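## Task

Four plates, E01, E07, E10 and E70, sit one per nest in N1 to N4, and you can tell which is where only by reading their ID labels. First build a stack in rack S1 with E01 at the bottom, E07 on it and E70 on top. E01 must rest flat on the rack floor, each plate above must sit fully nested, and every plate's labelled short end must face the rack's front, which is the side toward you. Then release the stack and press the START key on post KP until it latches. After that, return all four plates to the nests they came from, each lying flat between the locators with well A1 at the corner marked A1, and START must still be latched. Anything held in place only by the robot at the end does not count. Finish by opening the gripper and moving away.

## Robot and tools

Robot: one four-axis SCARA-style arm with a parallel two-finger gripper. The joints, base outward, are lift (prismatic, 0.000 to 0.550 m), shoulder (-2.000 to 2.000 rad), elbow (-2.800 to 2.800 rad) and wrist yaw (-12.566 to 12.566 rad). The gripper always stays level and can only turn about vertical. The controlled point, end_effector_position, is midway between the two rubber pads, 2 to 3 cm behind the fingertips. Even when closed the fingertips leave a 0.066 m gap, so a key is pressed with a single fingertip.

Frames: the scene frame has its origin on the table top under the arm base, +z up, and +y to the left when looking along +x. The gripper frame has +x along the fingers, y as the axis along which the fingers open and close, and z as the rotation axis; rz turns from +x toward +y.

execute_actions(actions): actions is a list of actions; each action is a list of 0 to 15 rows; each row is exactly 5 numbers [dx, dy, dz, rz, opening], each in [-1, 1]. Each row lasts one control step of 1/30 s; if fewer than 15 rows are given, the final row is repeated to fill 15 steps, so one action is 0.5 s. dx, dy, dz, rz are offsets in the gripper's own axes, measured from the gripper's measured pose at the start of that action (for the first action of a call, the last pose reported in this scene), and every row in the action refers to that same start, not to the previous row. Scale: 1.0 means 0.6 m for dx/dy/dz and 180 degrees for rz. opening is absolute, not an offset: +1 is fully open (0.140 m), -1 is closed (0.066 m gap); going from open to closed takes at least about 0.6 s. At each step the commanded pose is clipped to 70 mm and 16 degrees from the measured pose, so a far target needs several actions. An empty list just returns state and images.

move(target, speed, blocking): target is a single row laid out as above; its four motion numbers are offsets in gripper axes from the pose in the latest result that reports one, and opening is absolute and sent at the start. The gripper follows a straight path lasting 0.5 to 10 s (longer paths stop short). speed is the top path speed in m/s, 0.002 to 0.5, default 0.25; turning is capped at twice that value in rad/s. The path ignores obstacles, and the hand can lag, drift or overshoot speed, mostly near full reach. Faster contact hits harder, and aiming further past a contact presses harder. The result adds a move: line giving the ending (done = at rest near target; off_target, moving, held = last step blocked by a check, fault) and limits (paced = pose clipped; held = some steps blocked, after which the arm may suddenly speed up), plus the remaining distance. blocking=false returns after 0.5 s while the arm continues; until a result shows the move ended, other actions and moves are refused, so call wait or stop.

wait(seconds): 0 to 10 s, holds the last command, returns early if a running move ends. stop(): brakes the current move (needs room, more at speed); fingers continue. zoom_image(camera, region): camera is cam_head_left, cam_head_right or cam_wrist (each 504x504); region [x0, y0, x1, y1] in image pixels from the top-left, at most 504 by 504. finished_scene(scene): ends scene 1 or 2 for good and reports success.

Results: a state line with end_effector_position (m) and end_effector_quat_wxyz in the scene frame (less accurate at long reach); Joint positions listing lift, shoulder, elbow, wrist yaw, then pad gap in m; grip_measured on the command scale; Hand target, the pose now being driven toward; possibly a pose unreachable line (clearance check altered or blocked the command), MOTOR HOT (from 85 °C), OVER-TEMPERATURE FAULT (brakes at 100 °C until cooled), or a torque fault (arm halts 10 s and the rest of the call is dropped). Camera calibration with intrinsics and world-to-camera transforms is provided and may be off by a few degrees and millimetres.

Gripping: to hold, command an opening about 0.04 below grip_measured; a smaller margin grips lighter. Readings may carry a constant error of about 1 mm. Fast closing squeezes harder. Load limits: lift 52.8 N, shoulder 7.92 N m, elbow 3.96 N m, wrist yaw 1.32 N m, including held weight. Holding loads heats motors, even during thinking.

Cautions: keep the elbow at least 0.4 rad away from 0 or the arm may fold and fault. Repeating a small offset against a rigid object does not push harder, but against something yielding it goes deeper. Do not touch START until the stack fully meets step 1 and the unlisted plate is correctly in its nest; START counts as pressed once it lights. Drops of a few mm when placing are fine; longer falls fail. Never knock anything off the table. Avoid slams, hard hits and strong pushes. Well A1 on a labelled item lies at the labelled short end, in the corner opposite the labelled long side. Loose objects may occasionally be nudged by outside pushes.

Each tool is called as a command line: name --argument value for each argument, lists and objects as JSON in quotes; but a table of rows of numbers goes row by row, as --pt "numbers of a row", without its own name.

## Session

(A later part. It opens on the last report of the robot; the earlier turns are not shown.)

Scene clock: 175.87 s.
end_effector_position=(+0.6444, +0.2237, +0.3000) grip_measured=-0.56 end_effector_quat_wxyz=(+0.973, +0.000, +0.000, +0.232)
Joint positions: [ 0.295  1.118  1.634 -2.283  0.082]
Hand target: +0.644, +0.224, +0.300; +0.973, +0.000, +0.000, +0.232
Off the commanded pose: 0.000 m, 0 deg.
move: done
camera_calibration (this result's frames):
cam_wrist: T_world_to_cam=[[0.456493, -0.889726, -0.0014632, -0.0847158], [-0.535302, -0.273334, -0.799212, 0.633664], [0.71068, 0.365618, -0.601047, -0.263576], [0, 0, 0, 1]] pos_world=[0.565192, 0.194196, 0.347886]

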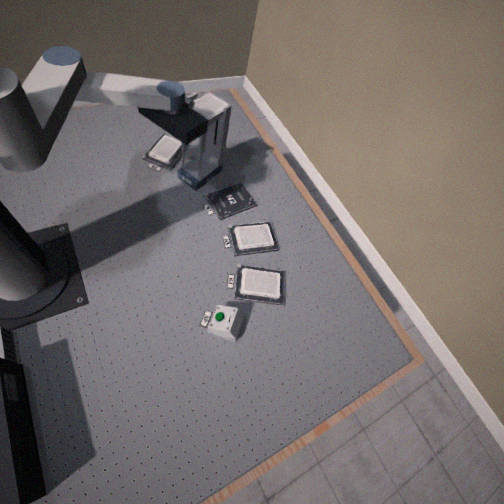

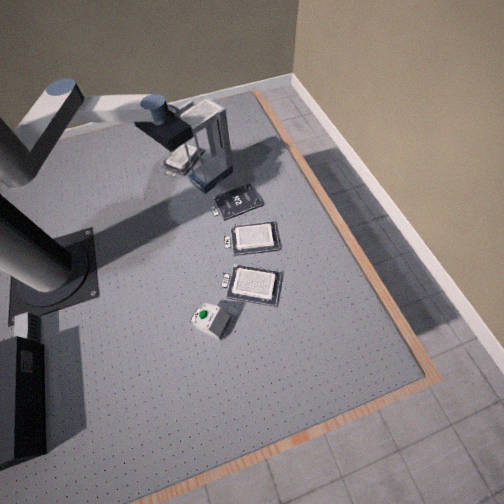

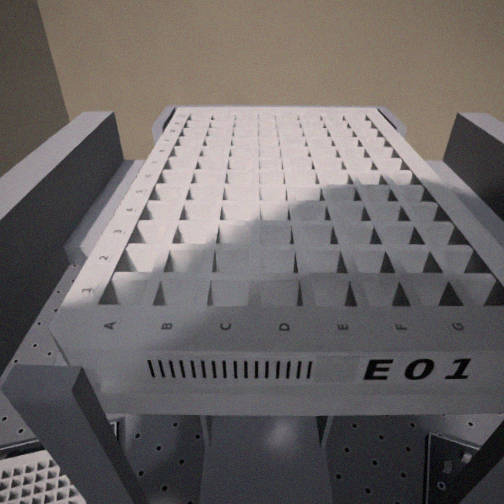

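move --target '[0, 0, -0.375, 0, -0.6]' --speed 0.2

Scene clock: 179.17 s.
end_effector_position=(+0.6444, +0.2236, +0.0749) grip_measured=-0.56 end_effector_quat_wxyz=(+0.973, +0.000, +0.000, +0.232)
Joint positions: [ 0.07   1.118  1.634 -2.283  0.082]
Hand target: +0.644, +0.224, +0.075; +0.973, +0.000, +0.000, +0.232
Off the commanded pose: 0.000 m, 0 deg.
move: done
camera_calibration (this result's frames):
cam_wrist: T_world_to_cam=[[0.456446, -0.88975, -0.0014632, -0.0850284], [-0.535316, -0.273306, -0.799212, 0.453776], [0.710699, 0.365581, -0.601047, -0.398858], [0, 0, 0, 1]] pos_world=[0.565193, 0.194181, 0.122807]

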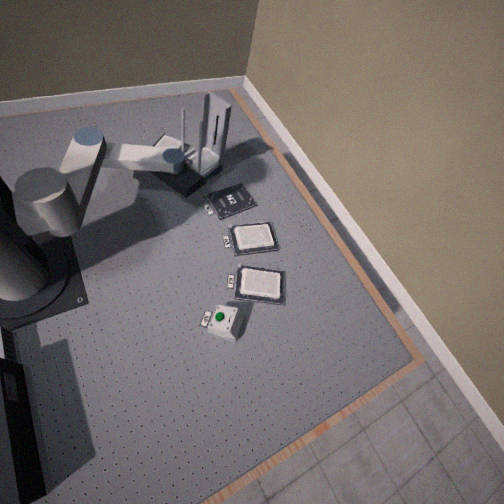

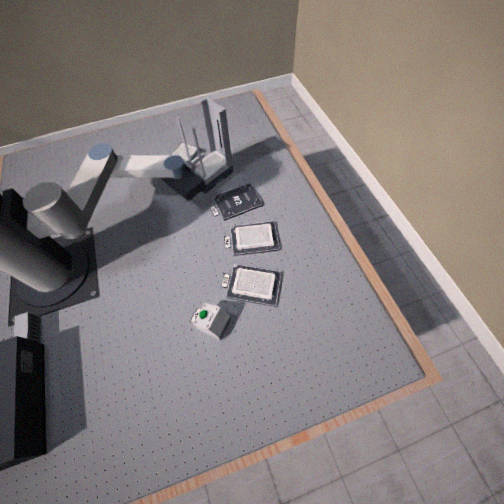

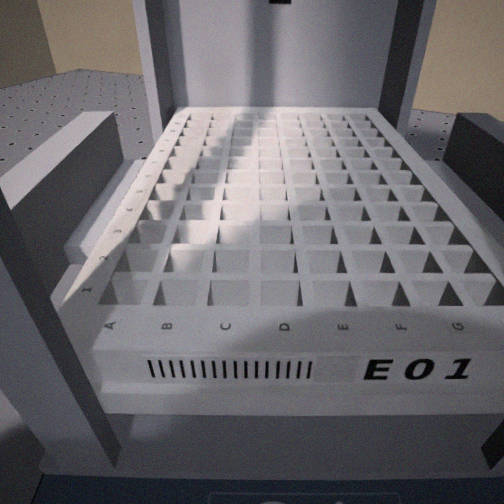

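move --target '[0, 0, -0.01633, 0, -0.6]' --speed 0.02

execute_actions --actions '[[[0,0,0,0,-0.58],[0,0,0,0,-0.57],[0,0,0,0,-0.56],[0,0,0,0,-0.55],[0,0,0,0,-0.54],[0,0,0,0,-0.52],[0,0,0,0,-0.5],[0,0,0,0,-0.45],[0,0,0,0,-0.4],[0,0,0,0,-0.35],[0,0,0,0,-0.3],[0,0,0,0,-0.25],[0,0,0,0,-0.2],[0,0,0,0,-0.15],[0,0,0,0,-0.1]],[[0,0,0,0,-0.05],[0,0,0,0,0.0],[0,0,0,0,0.05],[0,0,0,0,0.1],[0,0,0,0,0.15],[0,0,0,0,0.2]]]'

Scene clock: 185.17 s.
end_effector_position=(+0.6444, +0.2236, +0.0651) grip_measured=-0.56 end_effector_quat_wxyz=(+0.973, +0.000, +0.000, +0.232)
Joint positions: [ 0.06   1.118  1.634 -2.283  0.082]
Hand target: +0.644, +0.224, +0.065; +0.973, +0.000, +0.000, +0.232
Off the commanded pose: 0.000 m, 0 deg.
move: done
camera_calibration (this result's frames):
cam_wrist: T_world_to_cam=[[0.456445, -0.88975, -0.0014632, -0.0850422], [-0.535317, -0.273305, -0.799212, 0.445902], [0.710699, 0.36558, -0.601047, -0.404779], [0, 0, 0, 1]] pos_world=[0.565193, 0.19418, 0.112954]

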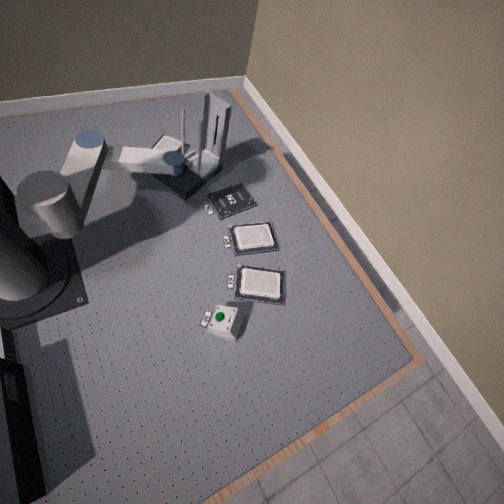

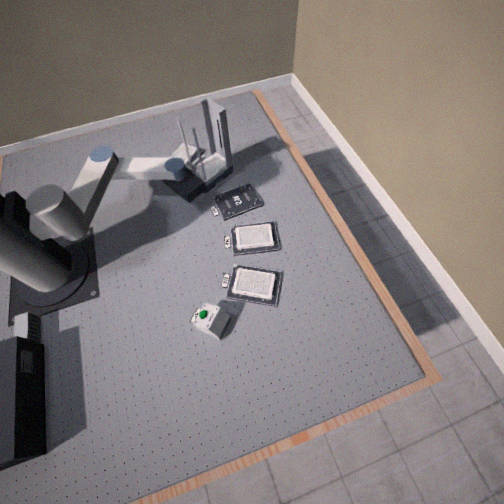

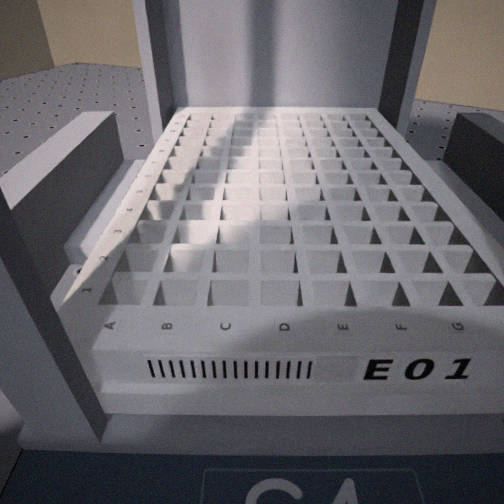

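Scene clock: 186.17 s.
end_effector_position=(+0.6444, +0.2236, +0.0651) grip_measured=+0.20 end_effector_quat_wxyz=(+0.973, +0.000, +0.000, +0.232)
Joint positions: [ 0.06   1.118  1.634 -2.283  0.11 ]
Hand target: +0.644, +0.224, +0.065; +0.973, +0.000, +0.000, +0.232
Off the commanded pose: 0.000 m, 0 deg.
camera_calibration (this result's frames):
cam_wrist: T_world_to_cam=[[0.456444, -0.889751, -0.0014632, -0.0850416], [-0.535317, -0.273304, -0.799212, 0.445902], [0.7107, 0.365579, -0.601047, -0.40478], [0, 0, 0, 1]] pos_world=[0.565193, 0.19418, 0.112954]

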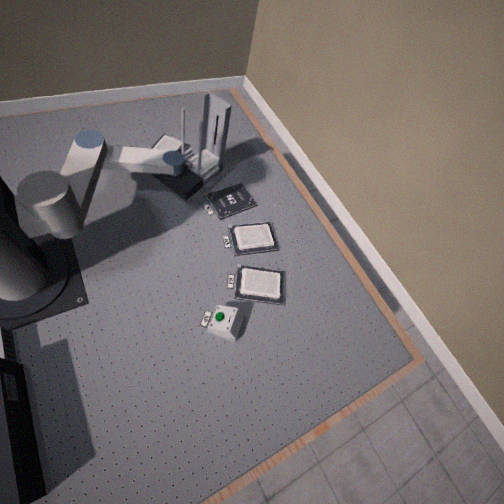

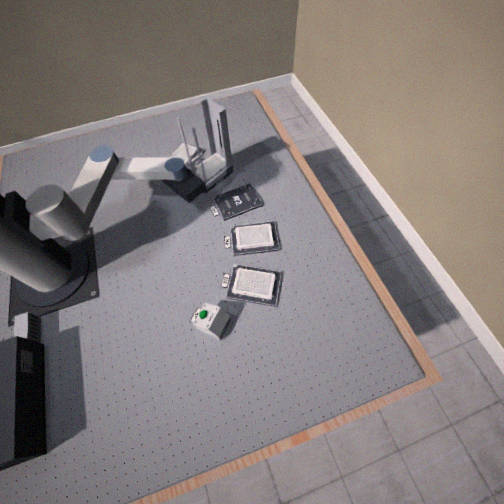

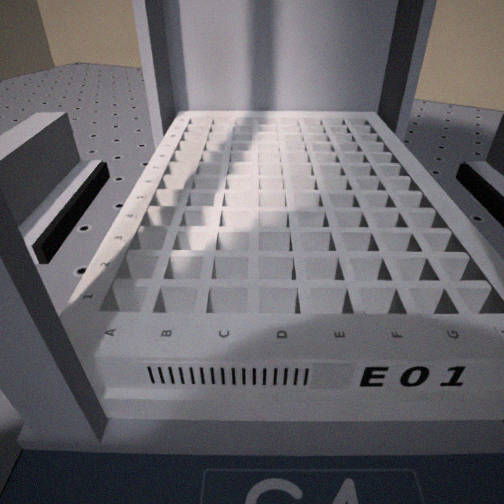

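move --target '[-0.1667, 0, 0, 0, 0.2]' --speed 0.2

move --target '[-0.0603, 0.2222, -0.0077, 0.088, 0.2]' --speed 0.25

Scene clock: 200.60 s.
end_effector_position=(+0.5552, +0.1784, +0.0651) grip_measured=+0.20 end_effector_quat_wxyz=(+0.973, +0.000, +0.000, +0.232)
Joint positions: [ 0.06   1.31   1.128 -1.97   0.11 ]
Hand target: +0.555, +0.178, +0.065; +0.973, +0.000, +0.000, +0.232
Off the commanded pose: 0.000 m, 0 deg.
move: done
camera_calibration (this result's frames):
cam_wrist: T_world_to_cam=[[0.456153, -0.8899, -0.0014632, -0.0843811], [-0.535407, -0.273129, -0.799212, 0.38576], [0.71082, 0.365346, -0.601047, -0.324814], [0, 0, 0, 1]] pos_world=[0.475913, 0.148941, 0.112952]

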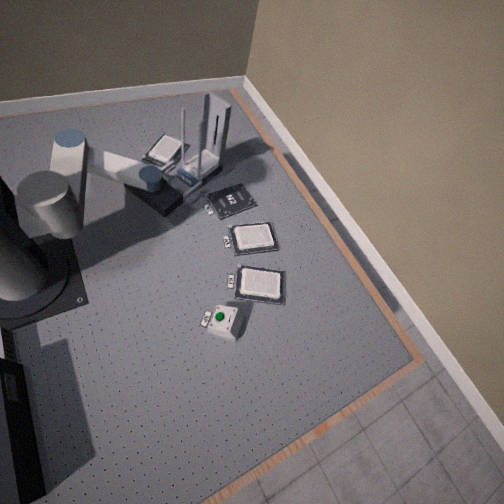

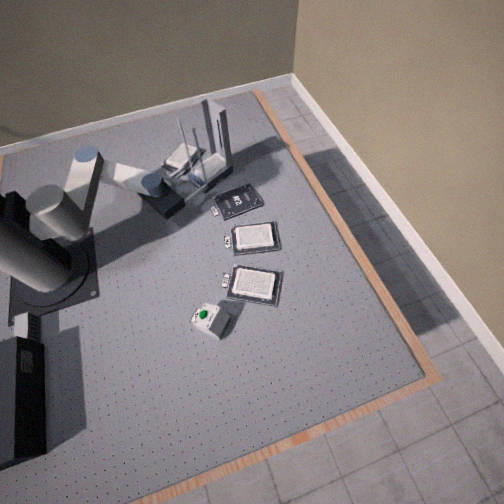

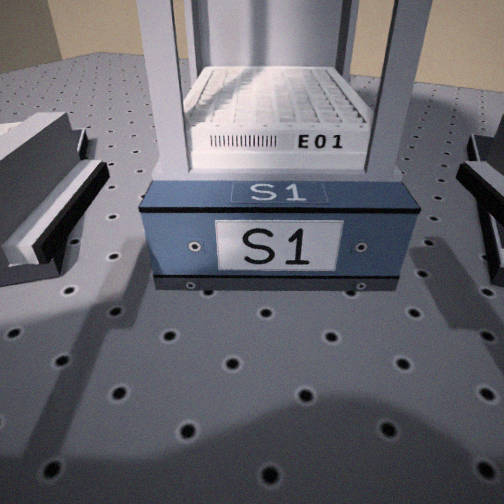

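Scene clock: 201.53 s.
end_effector_position=(+0.4626, +0.2811, +0.0605) grip_measured=+0.20 end_effector_quat_wxyz=(+0.931, +0.000, +0.000, +0.364)
Joint positions: [ 0.055  1.704  1.047 -2.006  0.11 ]
Hand target: +0.463, +0.281, +0.060; +0.931, +0.000, +0.000, +0.364
Off the commanded pose: 0.000 m, 0 deg.
move: done
camera_calibration (this result's frames):
cam_wrist: T_world_to_cam=[[0.682222, -0.731144, -0.0014632, -0.0999737], [-0.440251, -0.409193, -0.799212, 0.354827], [0.58374, 0.545884, -0.601047, -0.291247], [0, 0, 0, 1]] pos_world=[0.39443, 0.231085, 0.108383]

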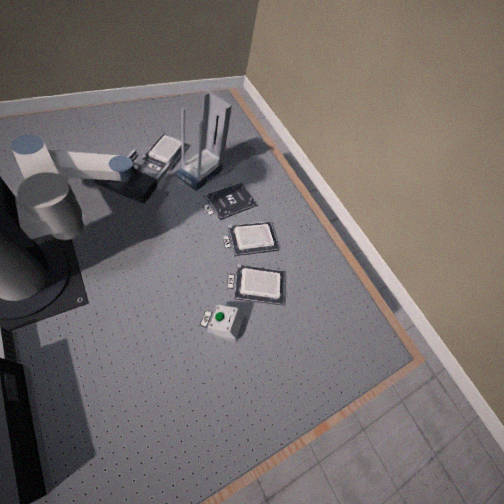

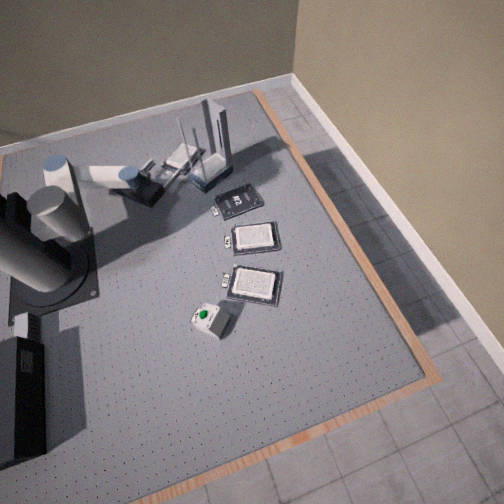

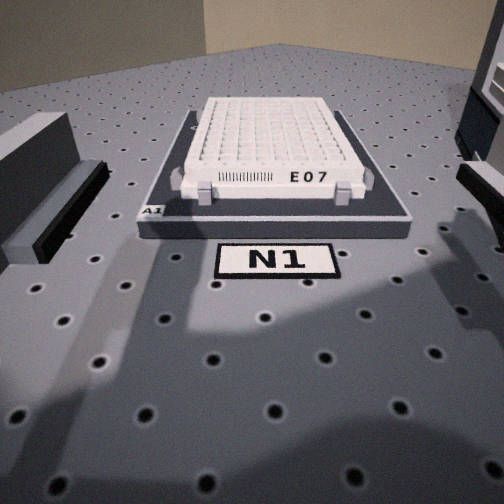

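zoom_image --camera "cam_wrist" --region '[130, 80, 420, 250]'

Region (130, 80, 420, 250) of cam_wrist's 504x504 image, scaled by 1.738, with more detail than that image has; it fills the top 295 rows of this view, and the rest is white.

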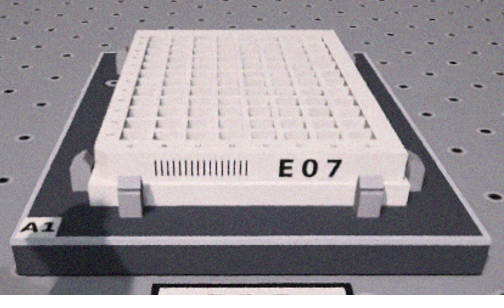

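move --target '[0.201, 0.00137, 0, 0.00333, 0.2]' --speed 0.25

move --target '[0, 0, -0.0435, 0, 0.2]' --speed 0.05

Scene clock: 213.17 s.
end_effector_position=(+0.5507, +0.3636, +0.0605) grip_measured=+0.20 end_effector_quat_wxyz=(+0.929, +0.000, +0.000, +0.369)
Joint positions: [ 0.055  1.449  1.649 -2.342  0.11 ]
Hand target: +0.551, +0.364, +0.060; +0.929, +0.000, +0.000, +0.369
Off the commanded pose: 0.000 m, 0 deg.
move: done
camera_calibration (this result's frames):
cam_wrist: T_world_to_cam=[[0.689996, -0.723812, -0.0014632, -0.106708], [-0.435853, -0.413874, -0.799212, 0.426638], [0.577874, 0.552091, -0.601047, -0.386705], [0, 0, 0, 1]] pos_world=[0.483047, 0.312834, 0.10839]

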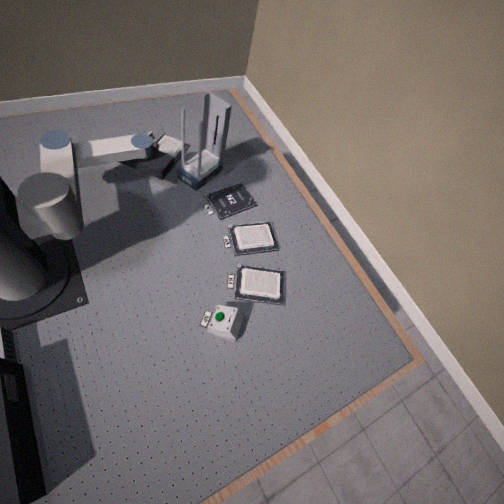

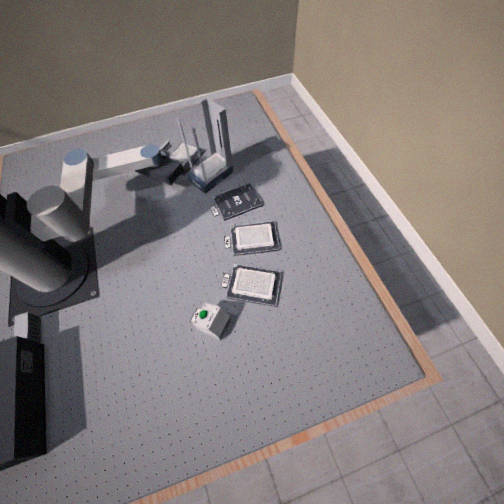

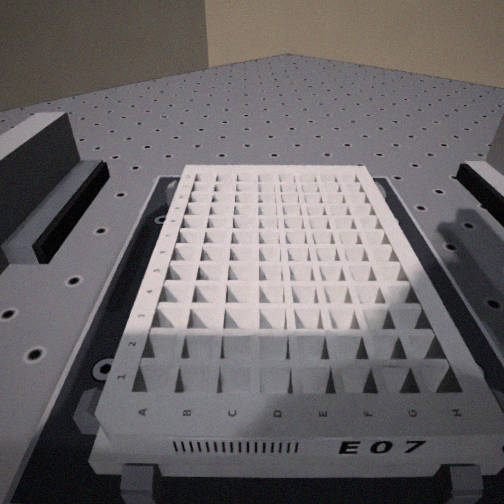

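Scene clock: 213.97 s.
end_effector_position=(+0.5507, +0.3635, +0.0343) grip_measured=+0.20 end_effector_quat_wxyz=(+0.929, +0.000, +0.000, +0.369)
Joint positions: [ 0.029  1.449  1.649 -2.342  0.11 ]
Hand target: +0.551, +0.364, +0.034; +0.929, +0.000, +0.000, +0.369
Off the commanded pose: 0.000 m, 0 deg.
move: done
camera_calibration (this result's frames):
cam_wrist: T_world_to_cam=[[0.689974, -0.723833, -0.0014632, -0.106739], [-0.435866, -0.413861, -0.799212, 0.405726], [0.577891, 0.552073, -0.601047, -0.402434], [0, 0, 0, 1]] pos_world=[0.483052, 0.312826, 0.0822234]

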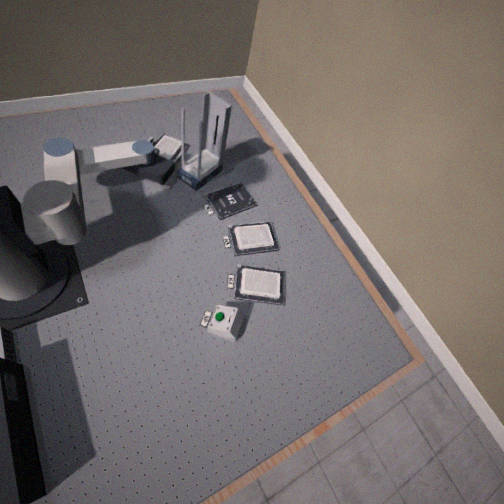

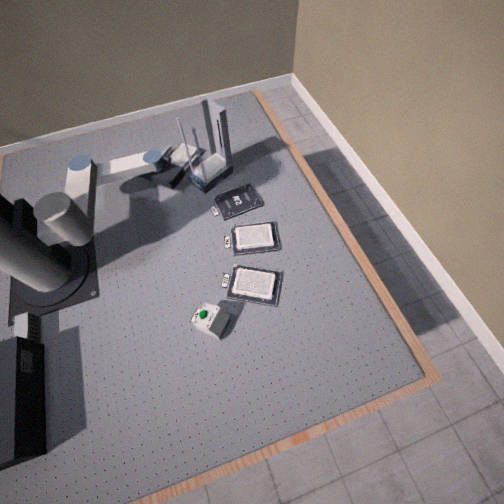

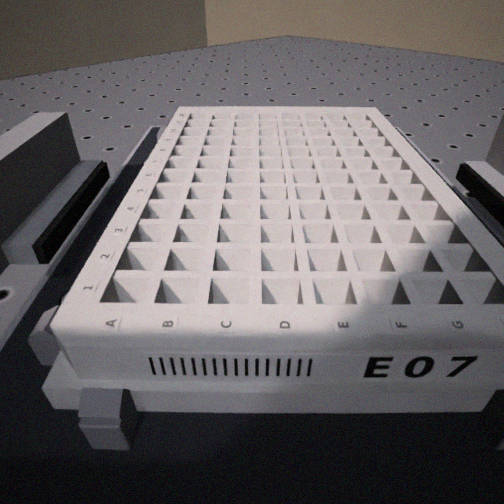

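execute_actions --actions '[[[0.0006,-0.0002,0.0001,0,0.15],[0.0006,-0.0002,0.0001,0,0.1],[0.0006,-0.0002,0.0001,0,0.05],[0.0006,-0.0002,0.0001,0,0.0],[0.0006,-0.0002,0.0001,0,-0.05],[0.0006,-0.0002,0.0001,0,-0.1],[0.0006,-0.0002,0.0001,0,-0.15],[0.0006,-0.0002,0.0001,0,-0.2],[0.0006,-0.0002,0.0001,0,-0.25],[0.0006,-0.0002,0.0001,0,-0.3],[0.0006,-0.0002,0.0001,0,-0.35],[0.0006,-0.0002,0.0001,0,-0.4],[0.0006,-0.0002,0.0001,0,-0.44],[0.0006,-0.0002,0.0001,0,-0.47],[0.0006,-0.0002,0.0001,0,-0.49]],[[0,0,0,0,-0.5],[0,0,0,0,-0.51],[0,0,0,0,-0.52],[0,0,0,0,-0.53],[0,0,0,0,-0.535],[0,0,0,0,-0.54],[0,0,0,0,-0.545],[0,0,0,0,-0.55],[0,0,0,0,-0.555],[0,0,0,0,-0.56],[0,0,0,0,-0.565],[0,0,0,0,-0.57],[0,0,0,0,-0.58],[0,0,0,0,-0.59],[0,0,0,0,-0.6]]]'

move --target '[0, 0, 0.025, 0, -0.6]' --speed 0.04

move --target '[0, 0, 0.4593, 0, -0.6]' --speed 0.3

Scene clock: 220.67 s.
end_effector_position=(+0.5510, +0.3637, +0.0343) grip_measured=-0.56 end_effector_quat_wxyz=(+0.929, +0.000, +0.000, +0.369)
Joint positions: [ 0.029  1.448  1.651 -2.343  0.082]
Hand target: +0.551, +0.364, +0.034; +0.929, +0.000, +0.000, +0.369
Off the commanded pose: 0.000 m, 0 deg.
camera_calibration (this result's frames):
cam_wrist: T_world_to_cam=[[0.690118, -0.723695, -0.0014632, -0.106953], [-0.435783, -0.413948, -0.799212, 0.405922], [0.57778, 0.552189, -0.601047, -0.402692], [0, 0, 0, 1]] pos_world=[0.483371, 0.312992, 0.0822243]

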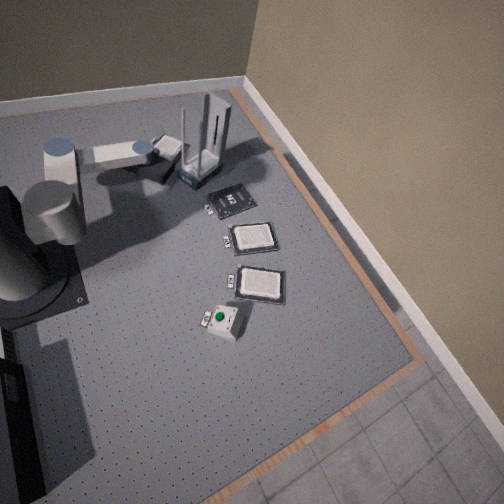

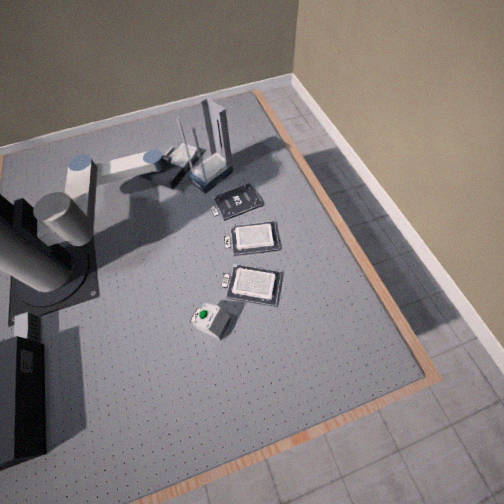

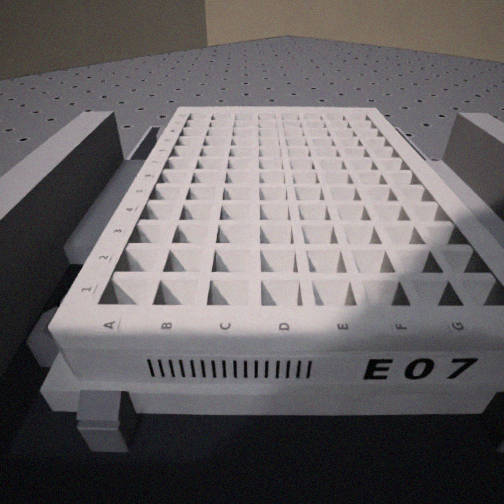

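Scene clock: 221.37 s.
end_effector_position=(+0.5510, +0.3637, +0.0494) grip_measured=-0.56 end_effector_quat_wxyz=(+0.929, +0.000, +0.000, +0.369)
Joint positions: [ 0.044  1.448  1.651 -2.343  0.082]
Hand target: +0.551, +0.364, +0.049; +0.929, +0.000, +0.000, +0.369
Off the commanded pose: 0.000 m, 0 deg.
move: done
camera_calibration (this result's frames):
cam_wrist: T_world_to_cam=[[0.690117, -0.723696, -0.0014632, -0.10693], [-0.435783, -0.413948, -0.799212, 0.417953], [0.577781, 0.552188, -0.601047, -0.393644], [0, 0, 0, 1]] pos_world=[0.483371, 0.312991, 0.0972784]

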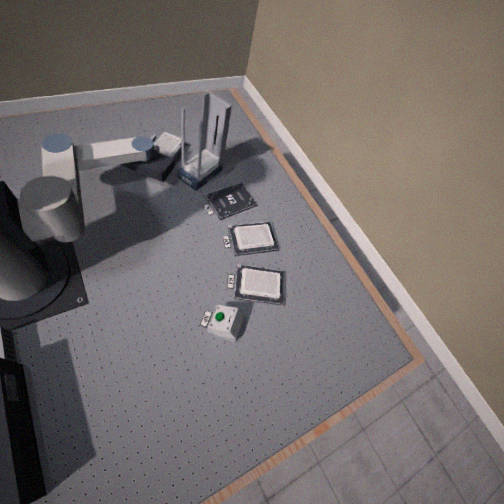

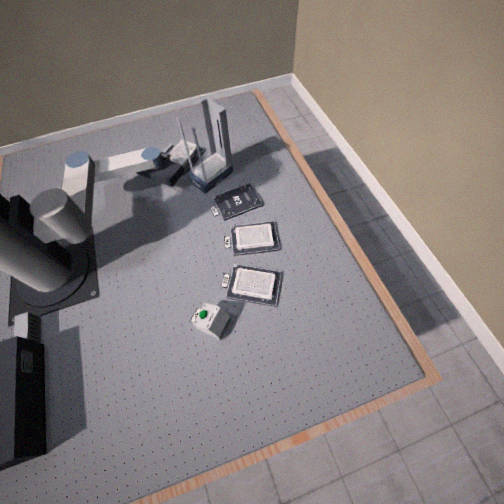

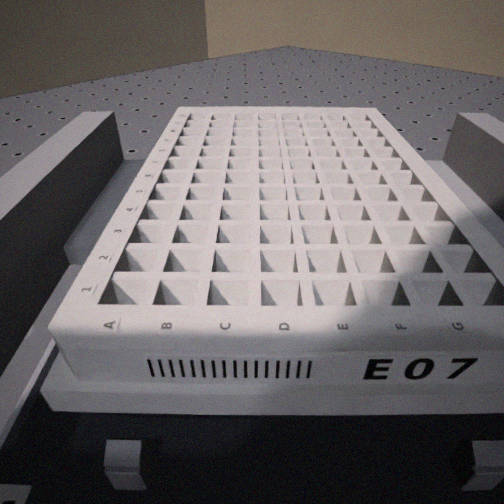

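Scene clock: 222.77 s.
end_effector_position=(+0.5510, +0.3637, +0.3250) grip_measured=-0.56 end_effector_quat_wxyz=(+0.929, +0.000, +0.000, +0.369)
Joint positions: [ 0.32   1.448  1.651 -2.343  0.082]
Hand target: +0.551, +0.364, +0.325; +0.929, +0.000, +0.000, +0.369
Off the commanded pose: 0.000 m, 0 deg.
move: done
camera_calibration (this result's frames):
cam_wrist: T_world_to_cam=[[0.690151, -0.723664, -0.0014632, -0.106539], [-0.435764, -0.413968, -0.799212, 0.638244], [0.577755, 0.552215, -0.601047, -0.227975], [0, 0, 0, 1]] pos_world=[0.483366, 0.313005, 0.372913]

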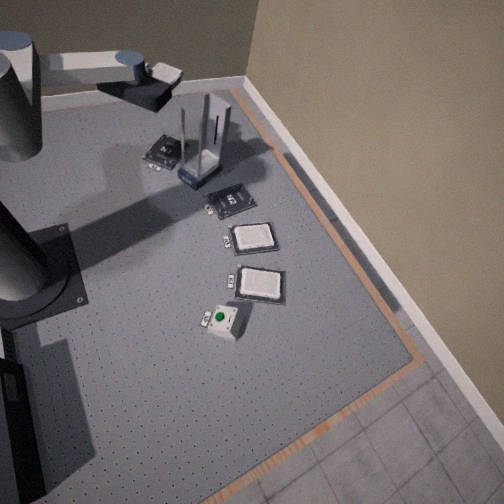

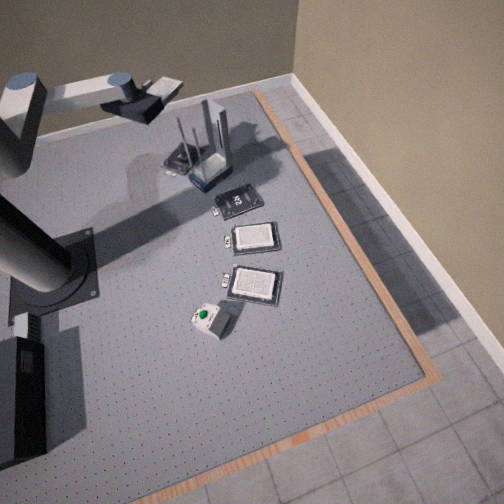

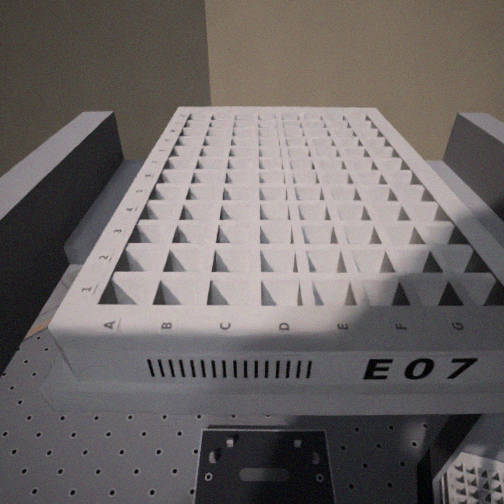

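move --target '[-0.047, -0.27671, 0, -0.091578, -0.6]' --speed 0.25

Scene clock: 229.23 s.
end_effector_position=(+0.6445, +0.2235, +0.3250) grip_measured=-0.56 end_effector_quat_wxyz=(+0.973, +0.000, +0.000, +0.232)
Joint positions: [ 0.32   1.118  1.634 -2.283  0.082]
Hand target: +0.644, +0.224, +0.325; +0.973, +0.000, +0.000, +0.232
Off the commanded pose: 0.000 m, 0 deg.
move: done
camera_calibration (this result's frames):
cam_wrist: T_world_to_cam=[[0.45604, -0.889958, -0.0014632, -0.0844831], [-0.535441, -0.273061, -0.799212, 0.653686], [0.710866, 0.365256, -0.601047, -0.248564], [0, 0, 0, 1]] pos_world=[0.565234, 0.1941, 0.372912]

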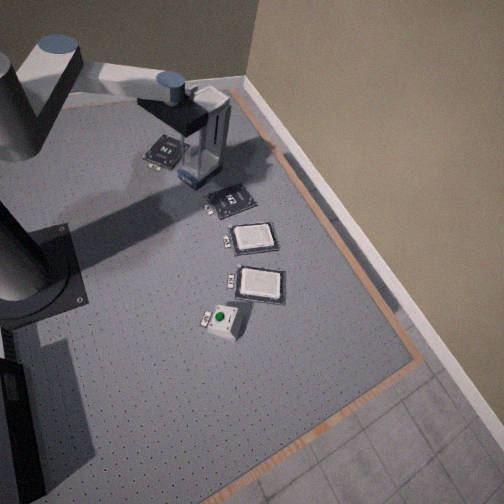

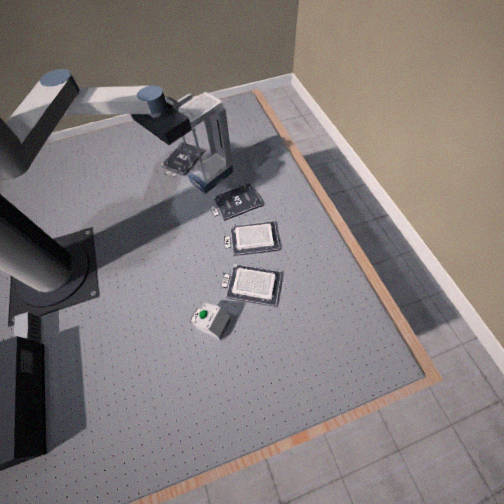

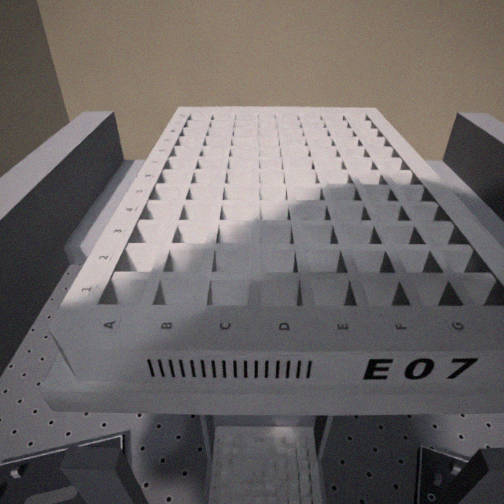

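move --target '[0, 0.0002, -0.0417, 0.00014, -0.6]' --speed 0.03

zoom_image --camera "cam_wrist" --region '[120, 60, 440, 200]'

Scene clock: 232.70 s.
end_effector_position=(+0.6445, +0.2236, +0.2999) grip_measured=-0.56 end_effector_quat_wxyz=(+0.973, +0.000, +0.000, +0.232)
Joint positions: [ 0.295  1.118  1.634 -2.283  0.082]
Hand target: +0.644, +0.224, +0.300; +0.973, +0.000, +0.000, +0.232
Off the commanded pose: 0.000 m, 0 deg.
move: done
camera_calibration (this result's frames):
cam_wrist: T_world_to_cam=[[0.456124, -0.889915, -0.0014632, -0.0845498], [-0.535415, -0.273112, -0.799212, 0.633623], [0.710831, 0.365323, -0.601047, -0.263646], [0, 0, 0, 1]] pos_world=[0.565225, 0.194124, 0.347812]

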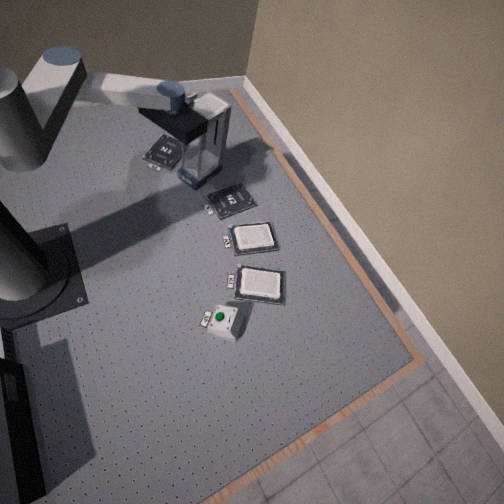

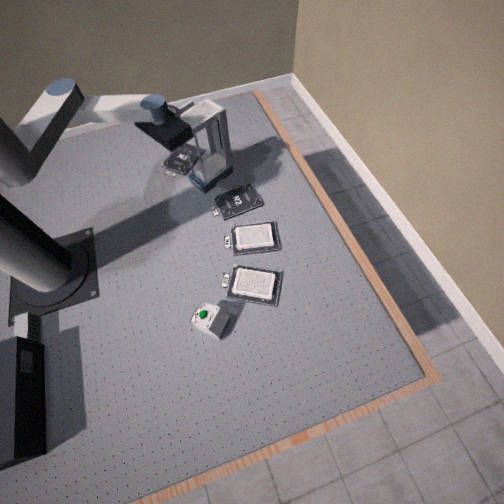

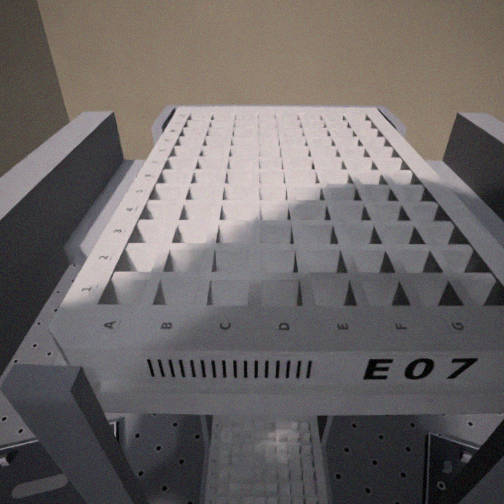

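Region (120, 60, 440, 200) of cam_wrist's 504x504 image, scaled by 1.575, with more detail than that image has; it fills the top 220 rows of this view, and the rest is white.

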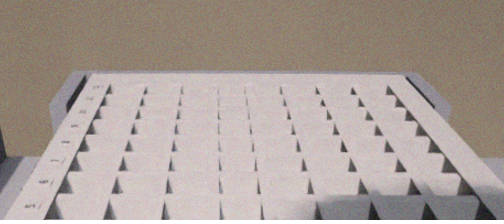

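move --target '[0, 0, -0.3532, 0, -0.6]' --speed 0.2

move --target '[0, 0, -0.0185, 0, -0.6]' --speed 0.015

Scene clock: 236.83 s.
end_effector_position=(+0.6445, +0.2235, +0.0879) grip_measured=-0.56 end_effector_quat_wxyz=(+0.973, +0.000, +0.000, +0.232)
Joint positions: [ 0.083  1.118  1.633 -2.283  0.082]
Hand target: +0.644, +0.224, +0.088; +0.973, +0.000, +0.000, +0.232
Off the commanded pose: 0.000 m, 0 deg.
move: done
camera_calibration (this result's frames):
cam_wrist: T_world_to_cam=[[0.456075, -0.88994, -0.0014632, -0.0848422], [-0.53543, -0.273083, -0.799212, 0.464189], [0.710851, 0.365284, -0.601047, -0.391065], [0, 0, 0, 1]] pos_world=[0.565225, 0.194108, 0.135813]

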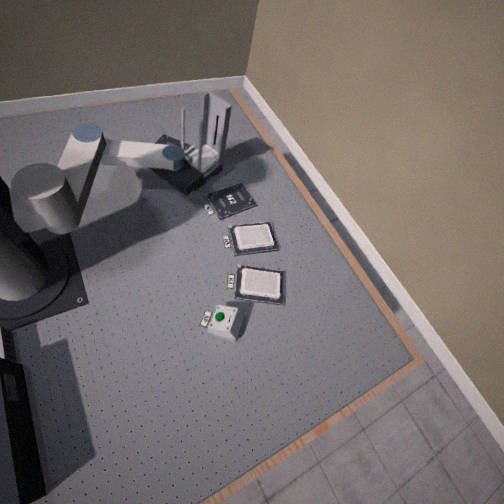

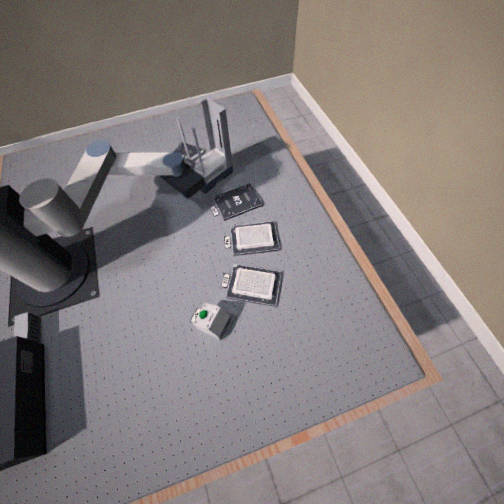

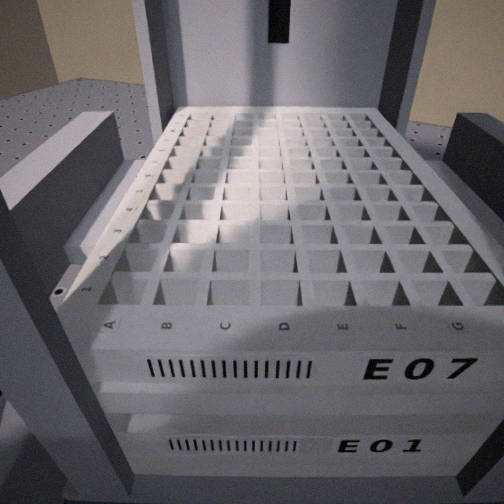

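Scene clock: 237.80 s.
end_effector_position=(+0.6445, +0.2235, +0.0768) grip_measured=-0.56 end_effector_quat_wxyz=(+0.973, +0.000, +0.000, +0.232)
Joint positions: [ 0.072  1.118  1.633 -2.283  0.082]
Hand target: +0.644, +0.224, +0.077; +0.973, +0.000, +0.000, +0.232
Off the commanded pose: 0.000 m, 0 deg.
move: done
camera_calibration (this result's frames):
cam_wrist: T_world_to_cam=[[0.456076, -0.88994, -0.0014632, -0.0848587], [-0.53543, -0.273083, -0.799212, 0.455296], [0.710851, 0.365285, -0.601047, -0.397754], [0, 0, 0, 1]] pos_world=[0.565225, 0.194108, 0.124686]

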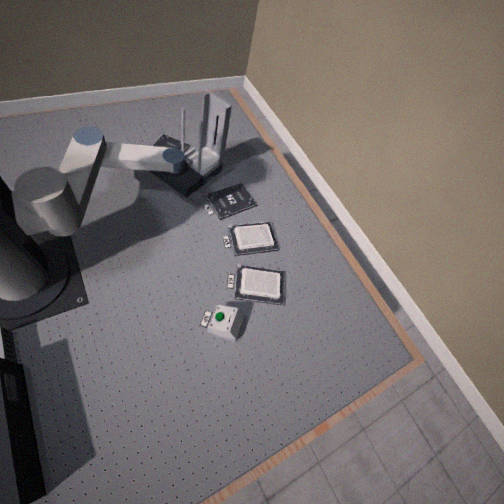

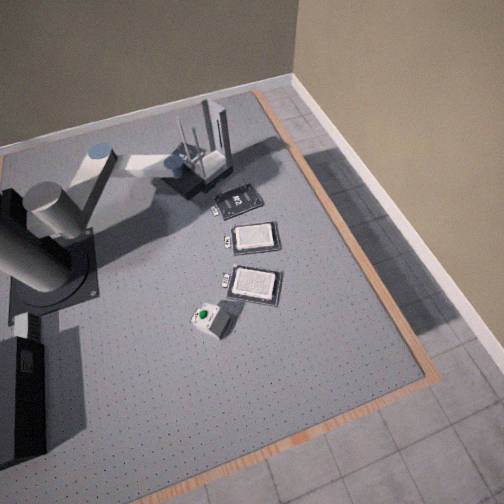

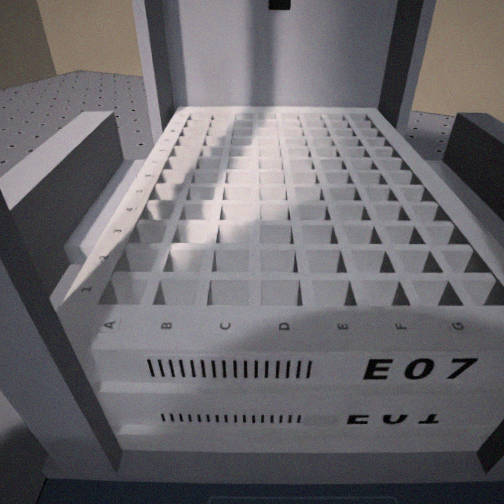

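execute_actions --actions '[[[0,0,0,0,-0.58],[0,0,0,0,-0.57],[0,0,0,0,-0.56],[0,0,0,0,-0.55],[0,0,0,0,-0.54],[0,0,0,0,-0.52],[0,0,0,0,-0.5],[0,0,0,0,-0.45],[0,0,0,0,-0.4],[0,0,0,0,-0.35],[0,0,0,0,-0.3],[0,0,0,0,-0.25],[0,0,0,0,-0.2],[0,0,0,0,-0.15],[0,0,0,0,-0.1]],[[0,0,0,0,-0.05],[0,0,0,0,0.0],[0,0,0,0,0.05],[0,0,0,0,0.1],[0,0,0,0,0.15],[0,0,0,0,0.2]]]'

move --target '[-0.2, 0, 0, 0, 0.2]' --speed 0.2

Scene clock: 242.20 s.
end_effector_position=(+0.6445, +0.2235, +0.0768) grip_measured=+0.20 end_effector_quat_wxyz=(+0.973, +0.000, +0.000, +0.232)
Joint positions: [ 0.072  1.118  1.633 -2.283  0.11 ]
Hand target: +0.644, +0.224, +0.077; +0.973, +0.000, +0.000, +0.232
Off the commanded pose: 0.000 m, 0 deg.
camera_calibration (this result's frames):
cam_wrist: T_world_to_cam=[[0.456075, -0.88994, -0.0014632, -0.0848581], [-0.535431, -0.273082, -0.799212, 0.455296], [0.710852, 0.365284, -0.601047, -0.397754], [0, 0, 0, 1]] pos_world=[0.565225, 0.194108, 0.124686]

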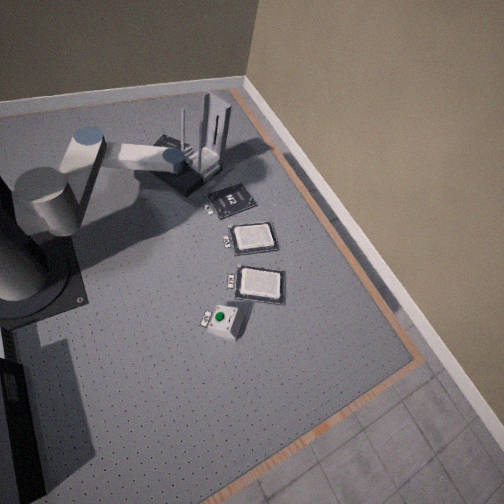

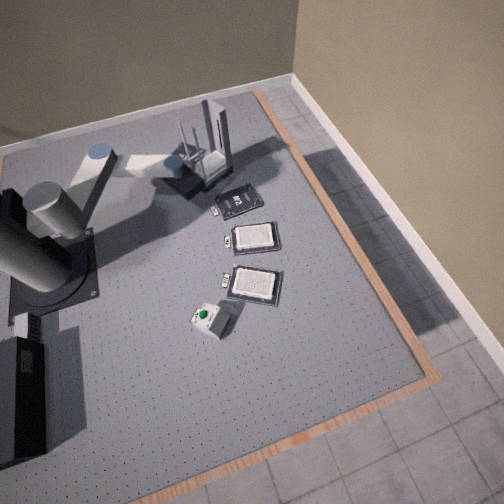

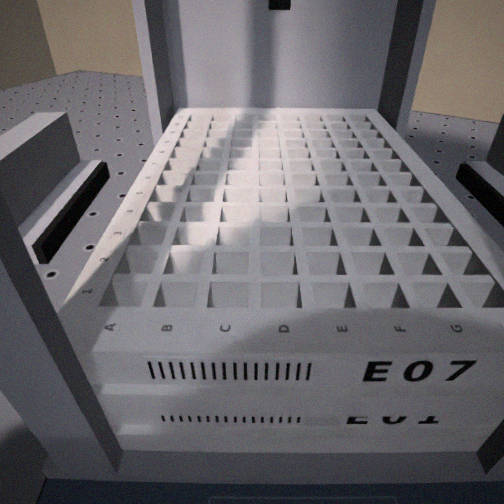

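Scene clock: 243.17 s.
end_effector_position=(+0.5373, +0.1693, +0.0768) grip_measured=+0.20 end_effector_quat_wxyz=(+0.973, +0.000, +0.000, +0.232)
Joint positions: [ 0.072  1.339  1.037 -1.908  0.11 ]
Hand target: +0.537, +0.169, +0.077; +0.973, +0.000, +0.000, +0.232
Off the commanded pose: 0.000 m, 0 deg.
move: done
camera_calibration (this result's frames):
cam_wrist: T_world_to_cam=[[0.455765, -0.890099, -0.0014632, -0.0840985], [-0.535525, -0.272896, -0.799212, 0.383142], [0.710979, 0.365037, -0.601047, -0.301816], [0, 0, 0, 1]] pos_world=[0.458097, 0.139876, 0.124683]

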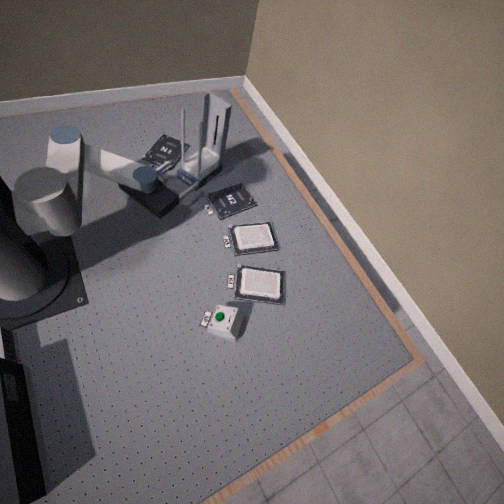

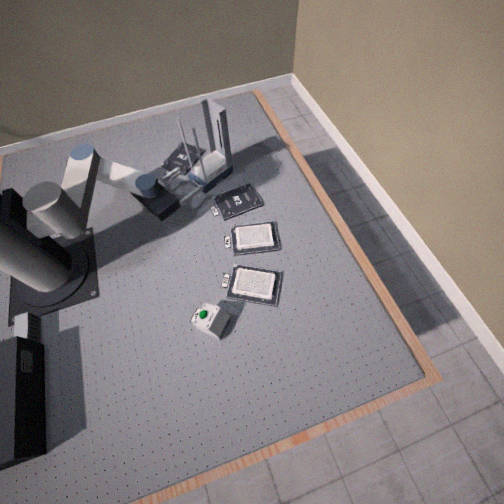

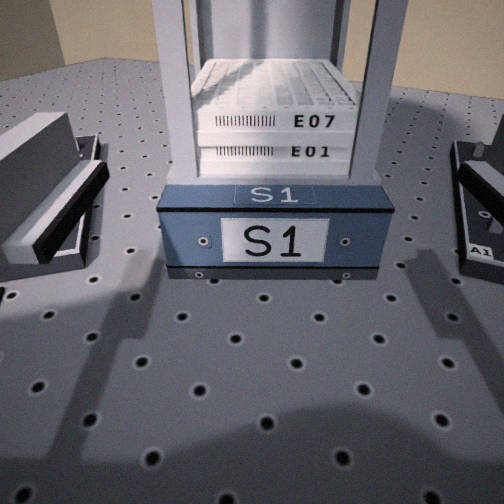

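move --target '[-0.3949, -0.4191, 0.1837, -0.324, 1.0]' --speed 0.3

Scene clock: 254.90 s.
end_effector_position=(+0.4394, -0.1619, +0.1871) grip_measured=+1.00 end_effector_quat_wxyz=(+0.962, +0.000, +0.000, -0.272)
Joint positions: [ 0.182  0.472  0.649 -1.671  0.14 ]
Hand target: +0.439, -0.162, +0.187; +0.962, +0.000, +0.000, -0.272
Off the commanded pose: 0.000 m, 0 deg.
move: done
camera_calibration (this result's frames):
cam_wrist: T_world_to_cam=[[-0.518166, -0.855279, -0.0014632, 0.099475], [-0.513458, 0.312443, -0.799212, 0.413515], [0.684007, -0.413373, -0.601047, -0.159178], [0, 0, 0, 1]] pos_world=[0.372746, -0.109921, 0.234958]

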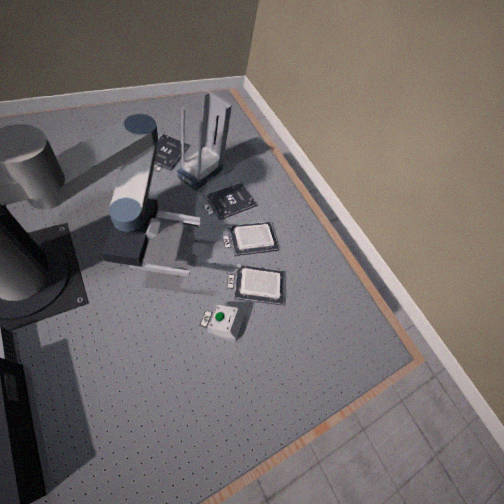

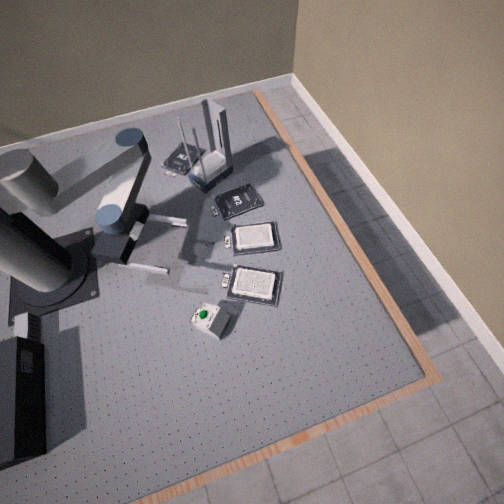

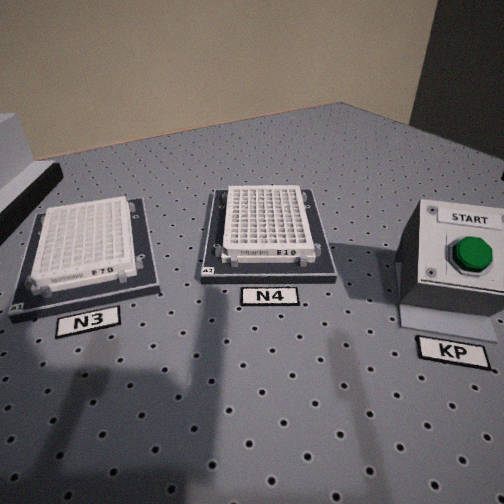

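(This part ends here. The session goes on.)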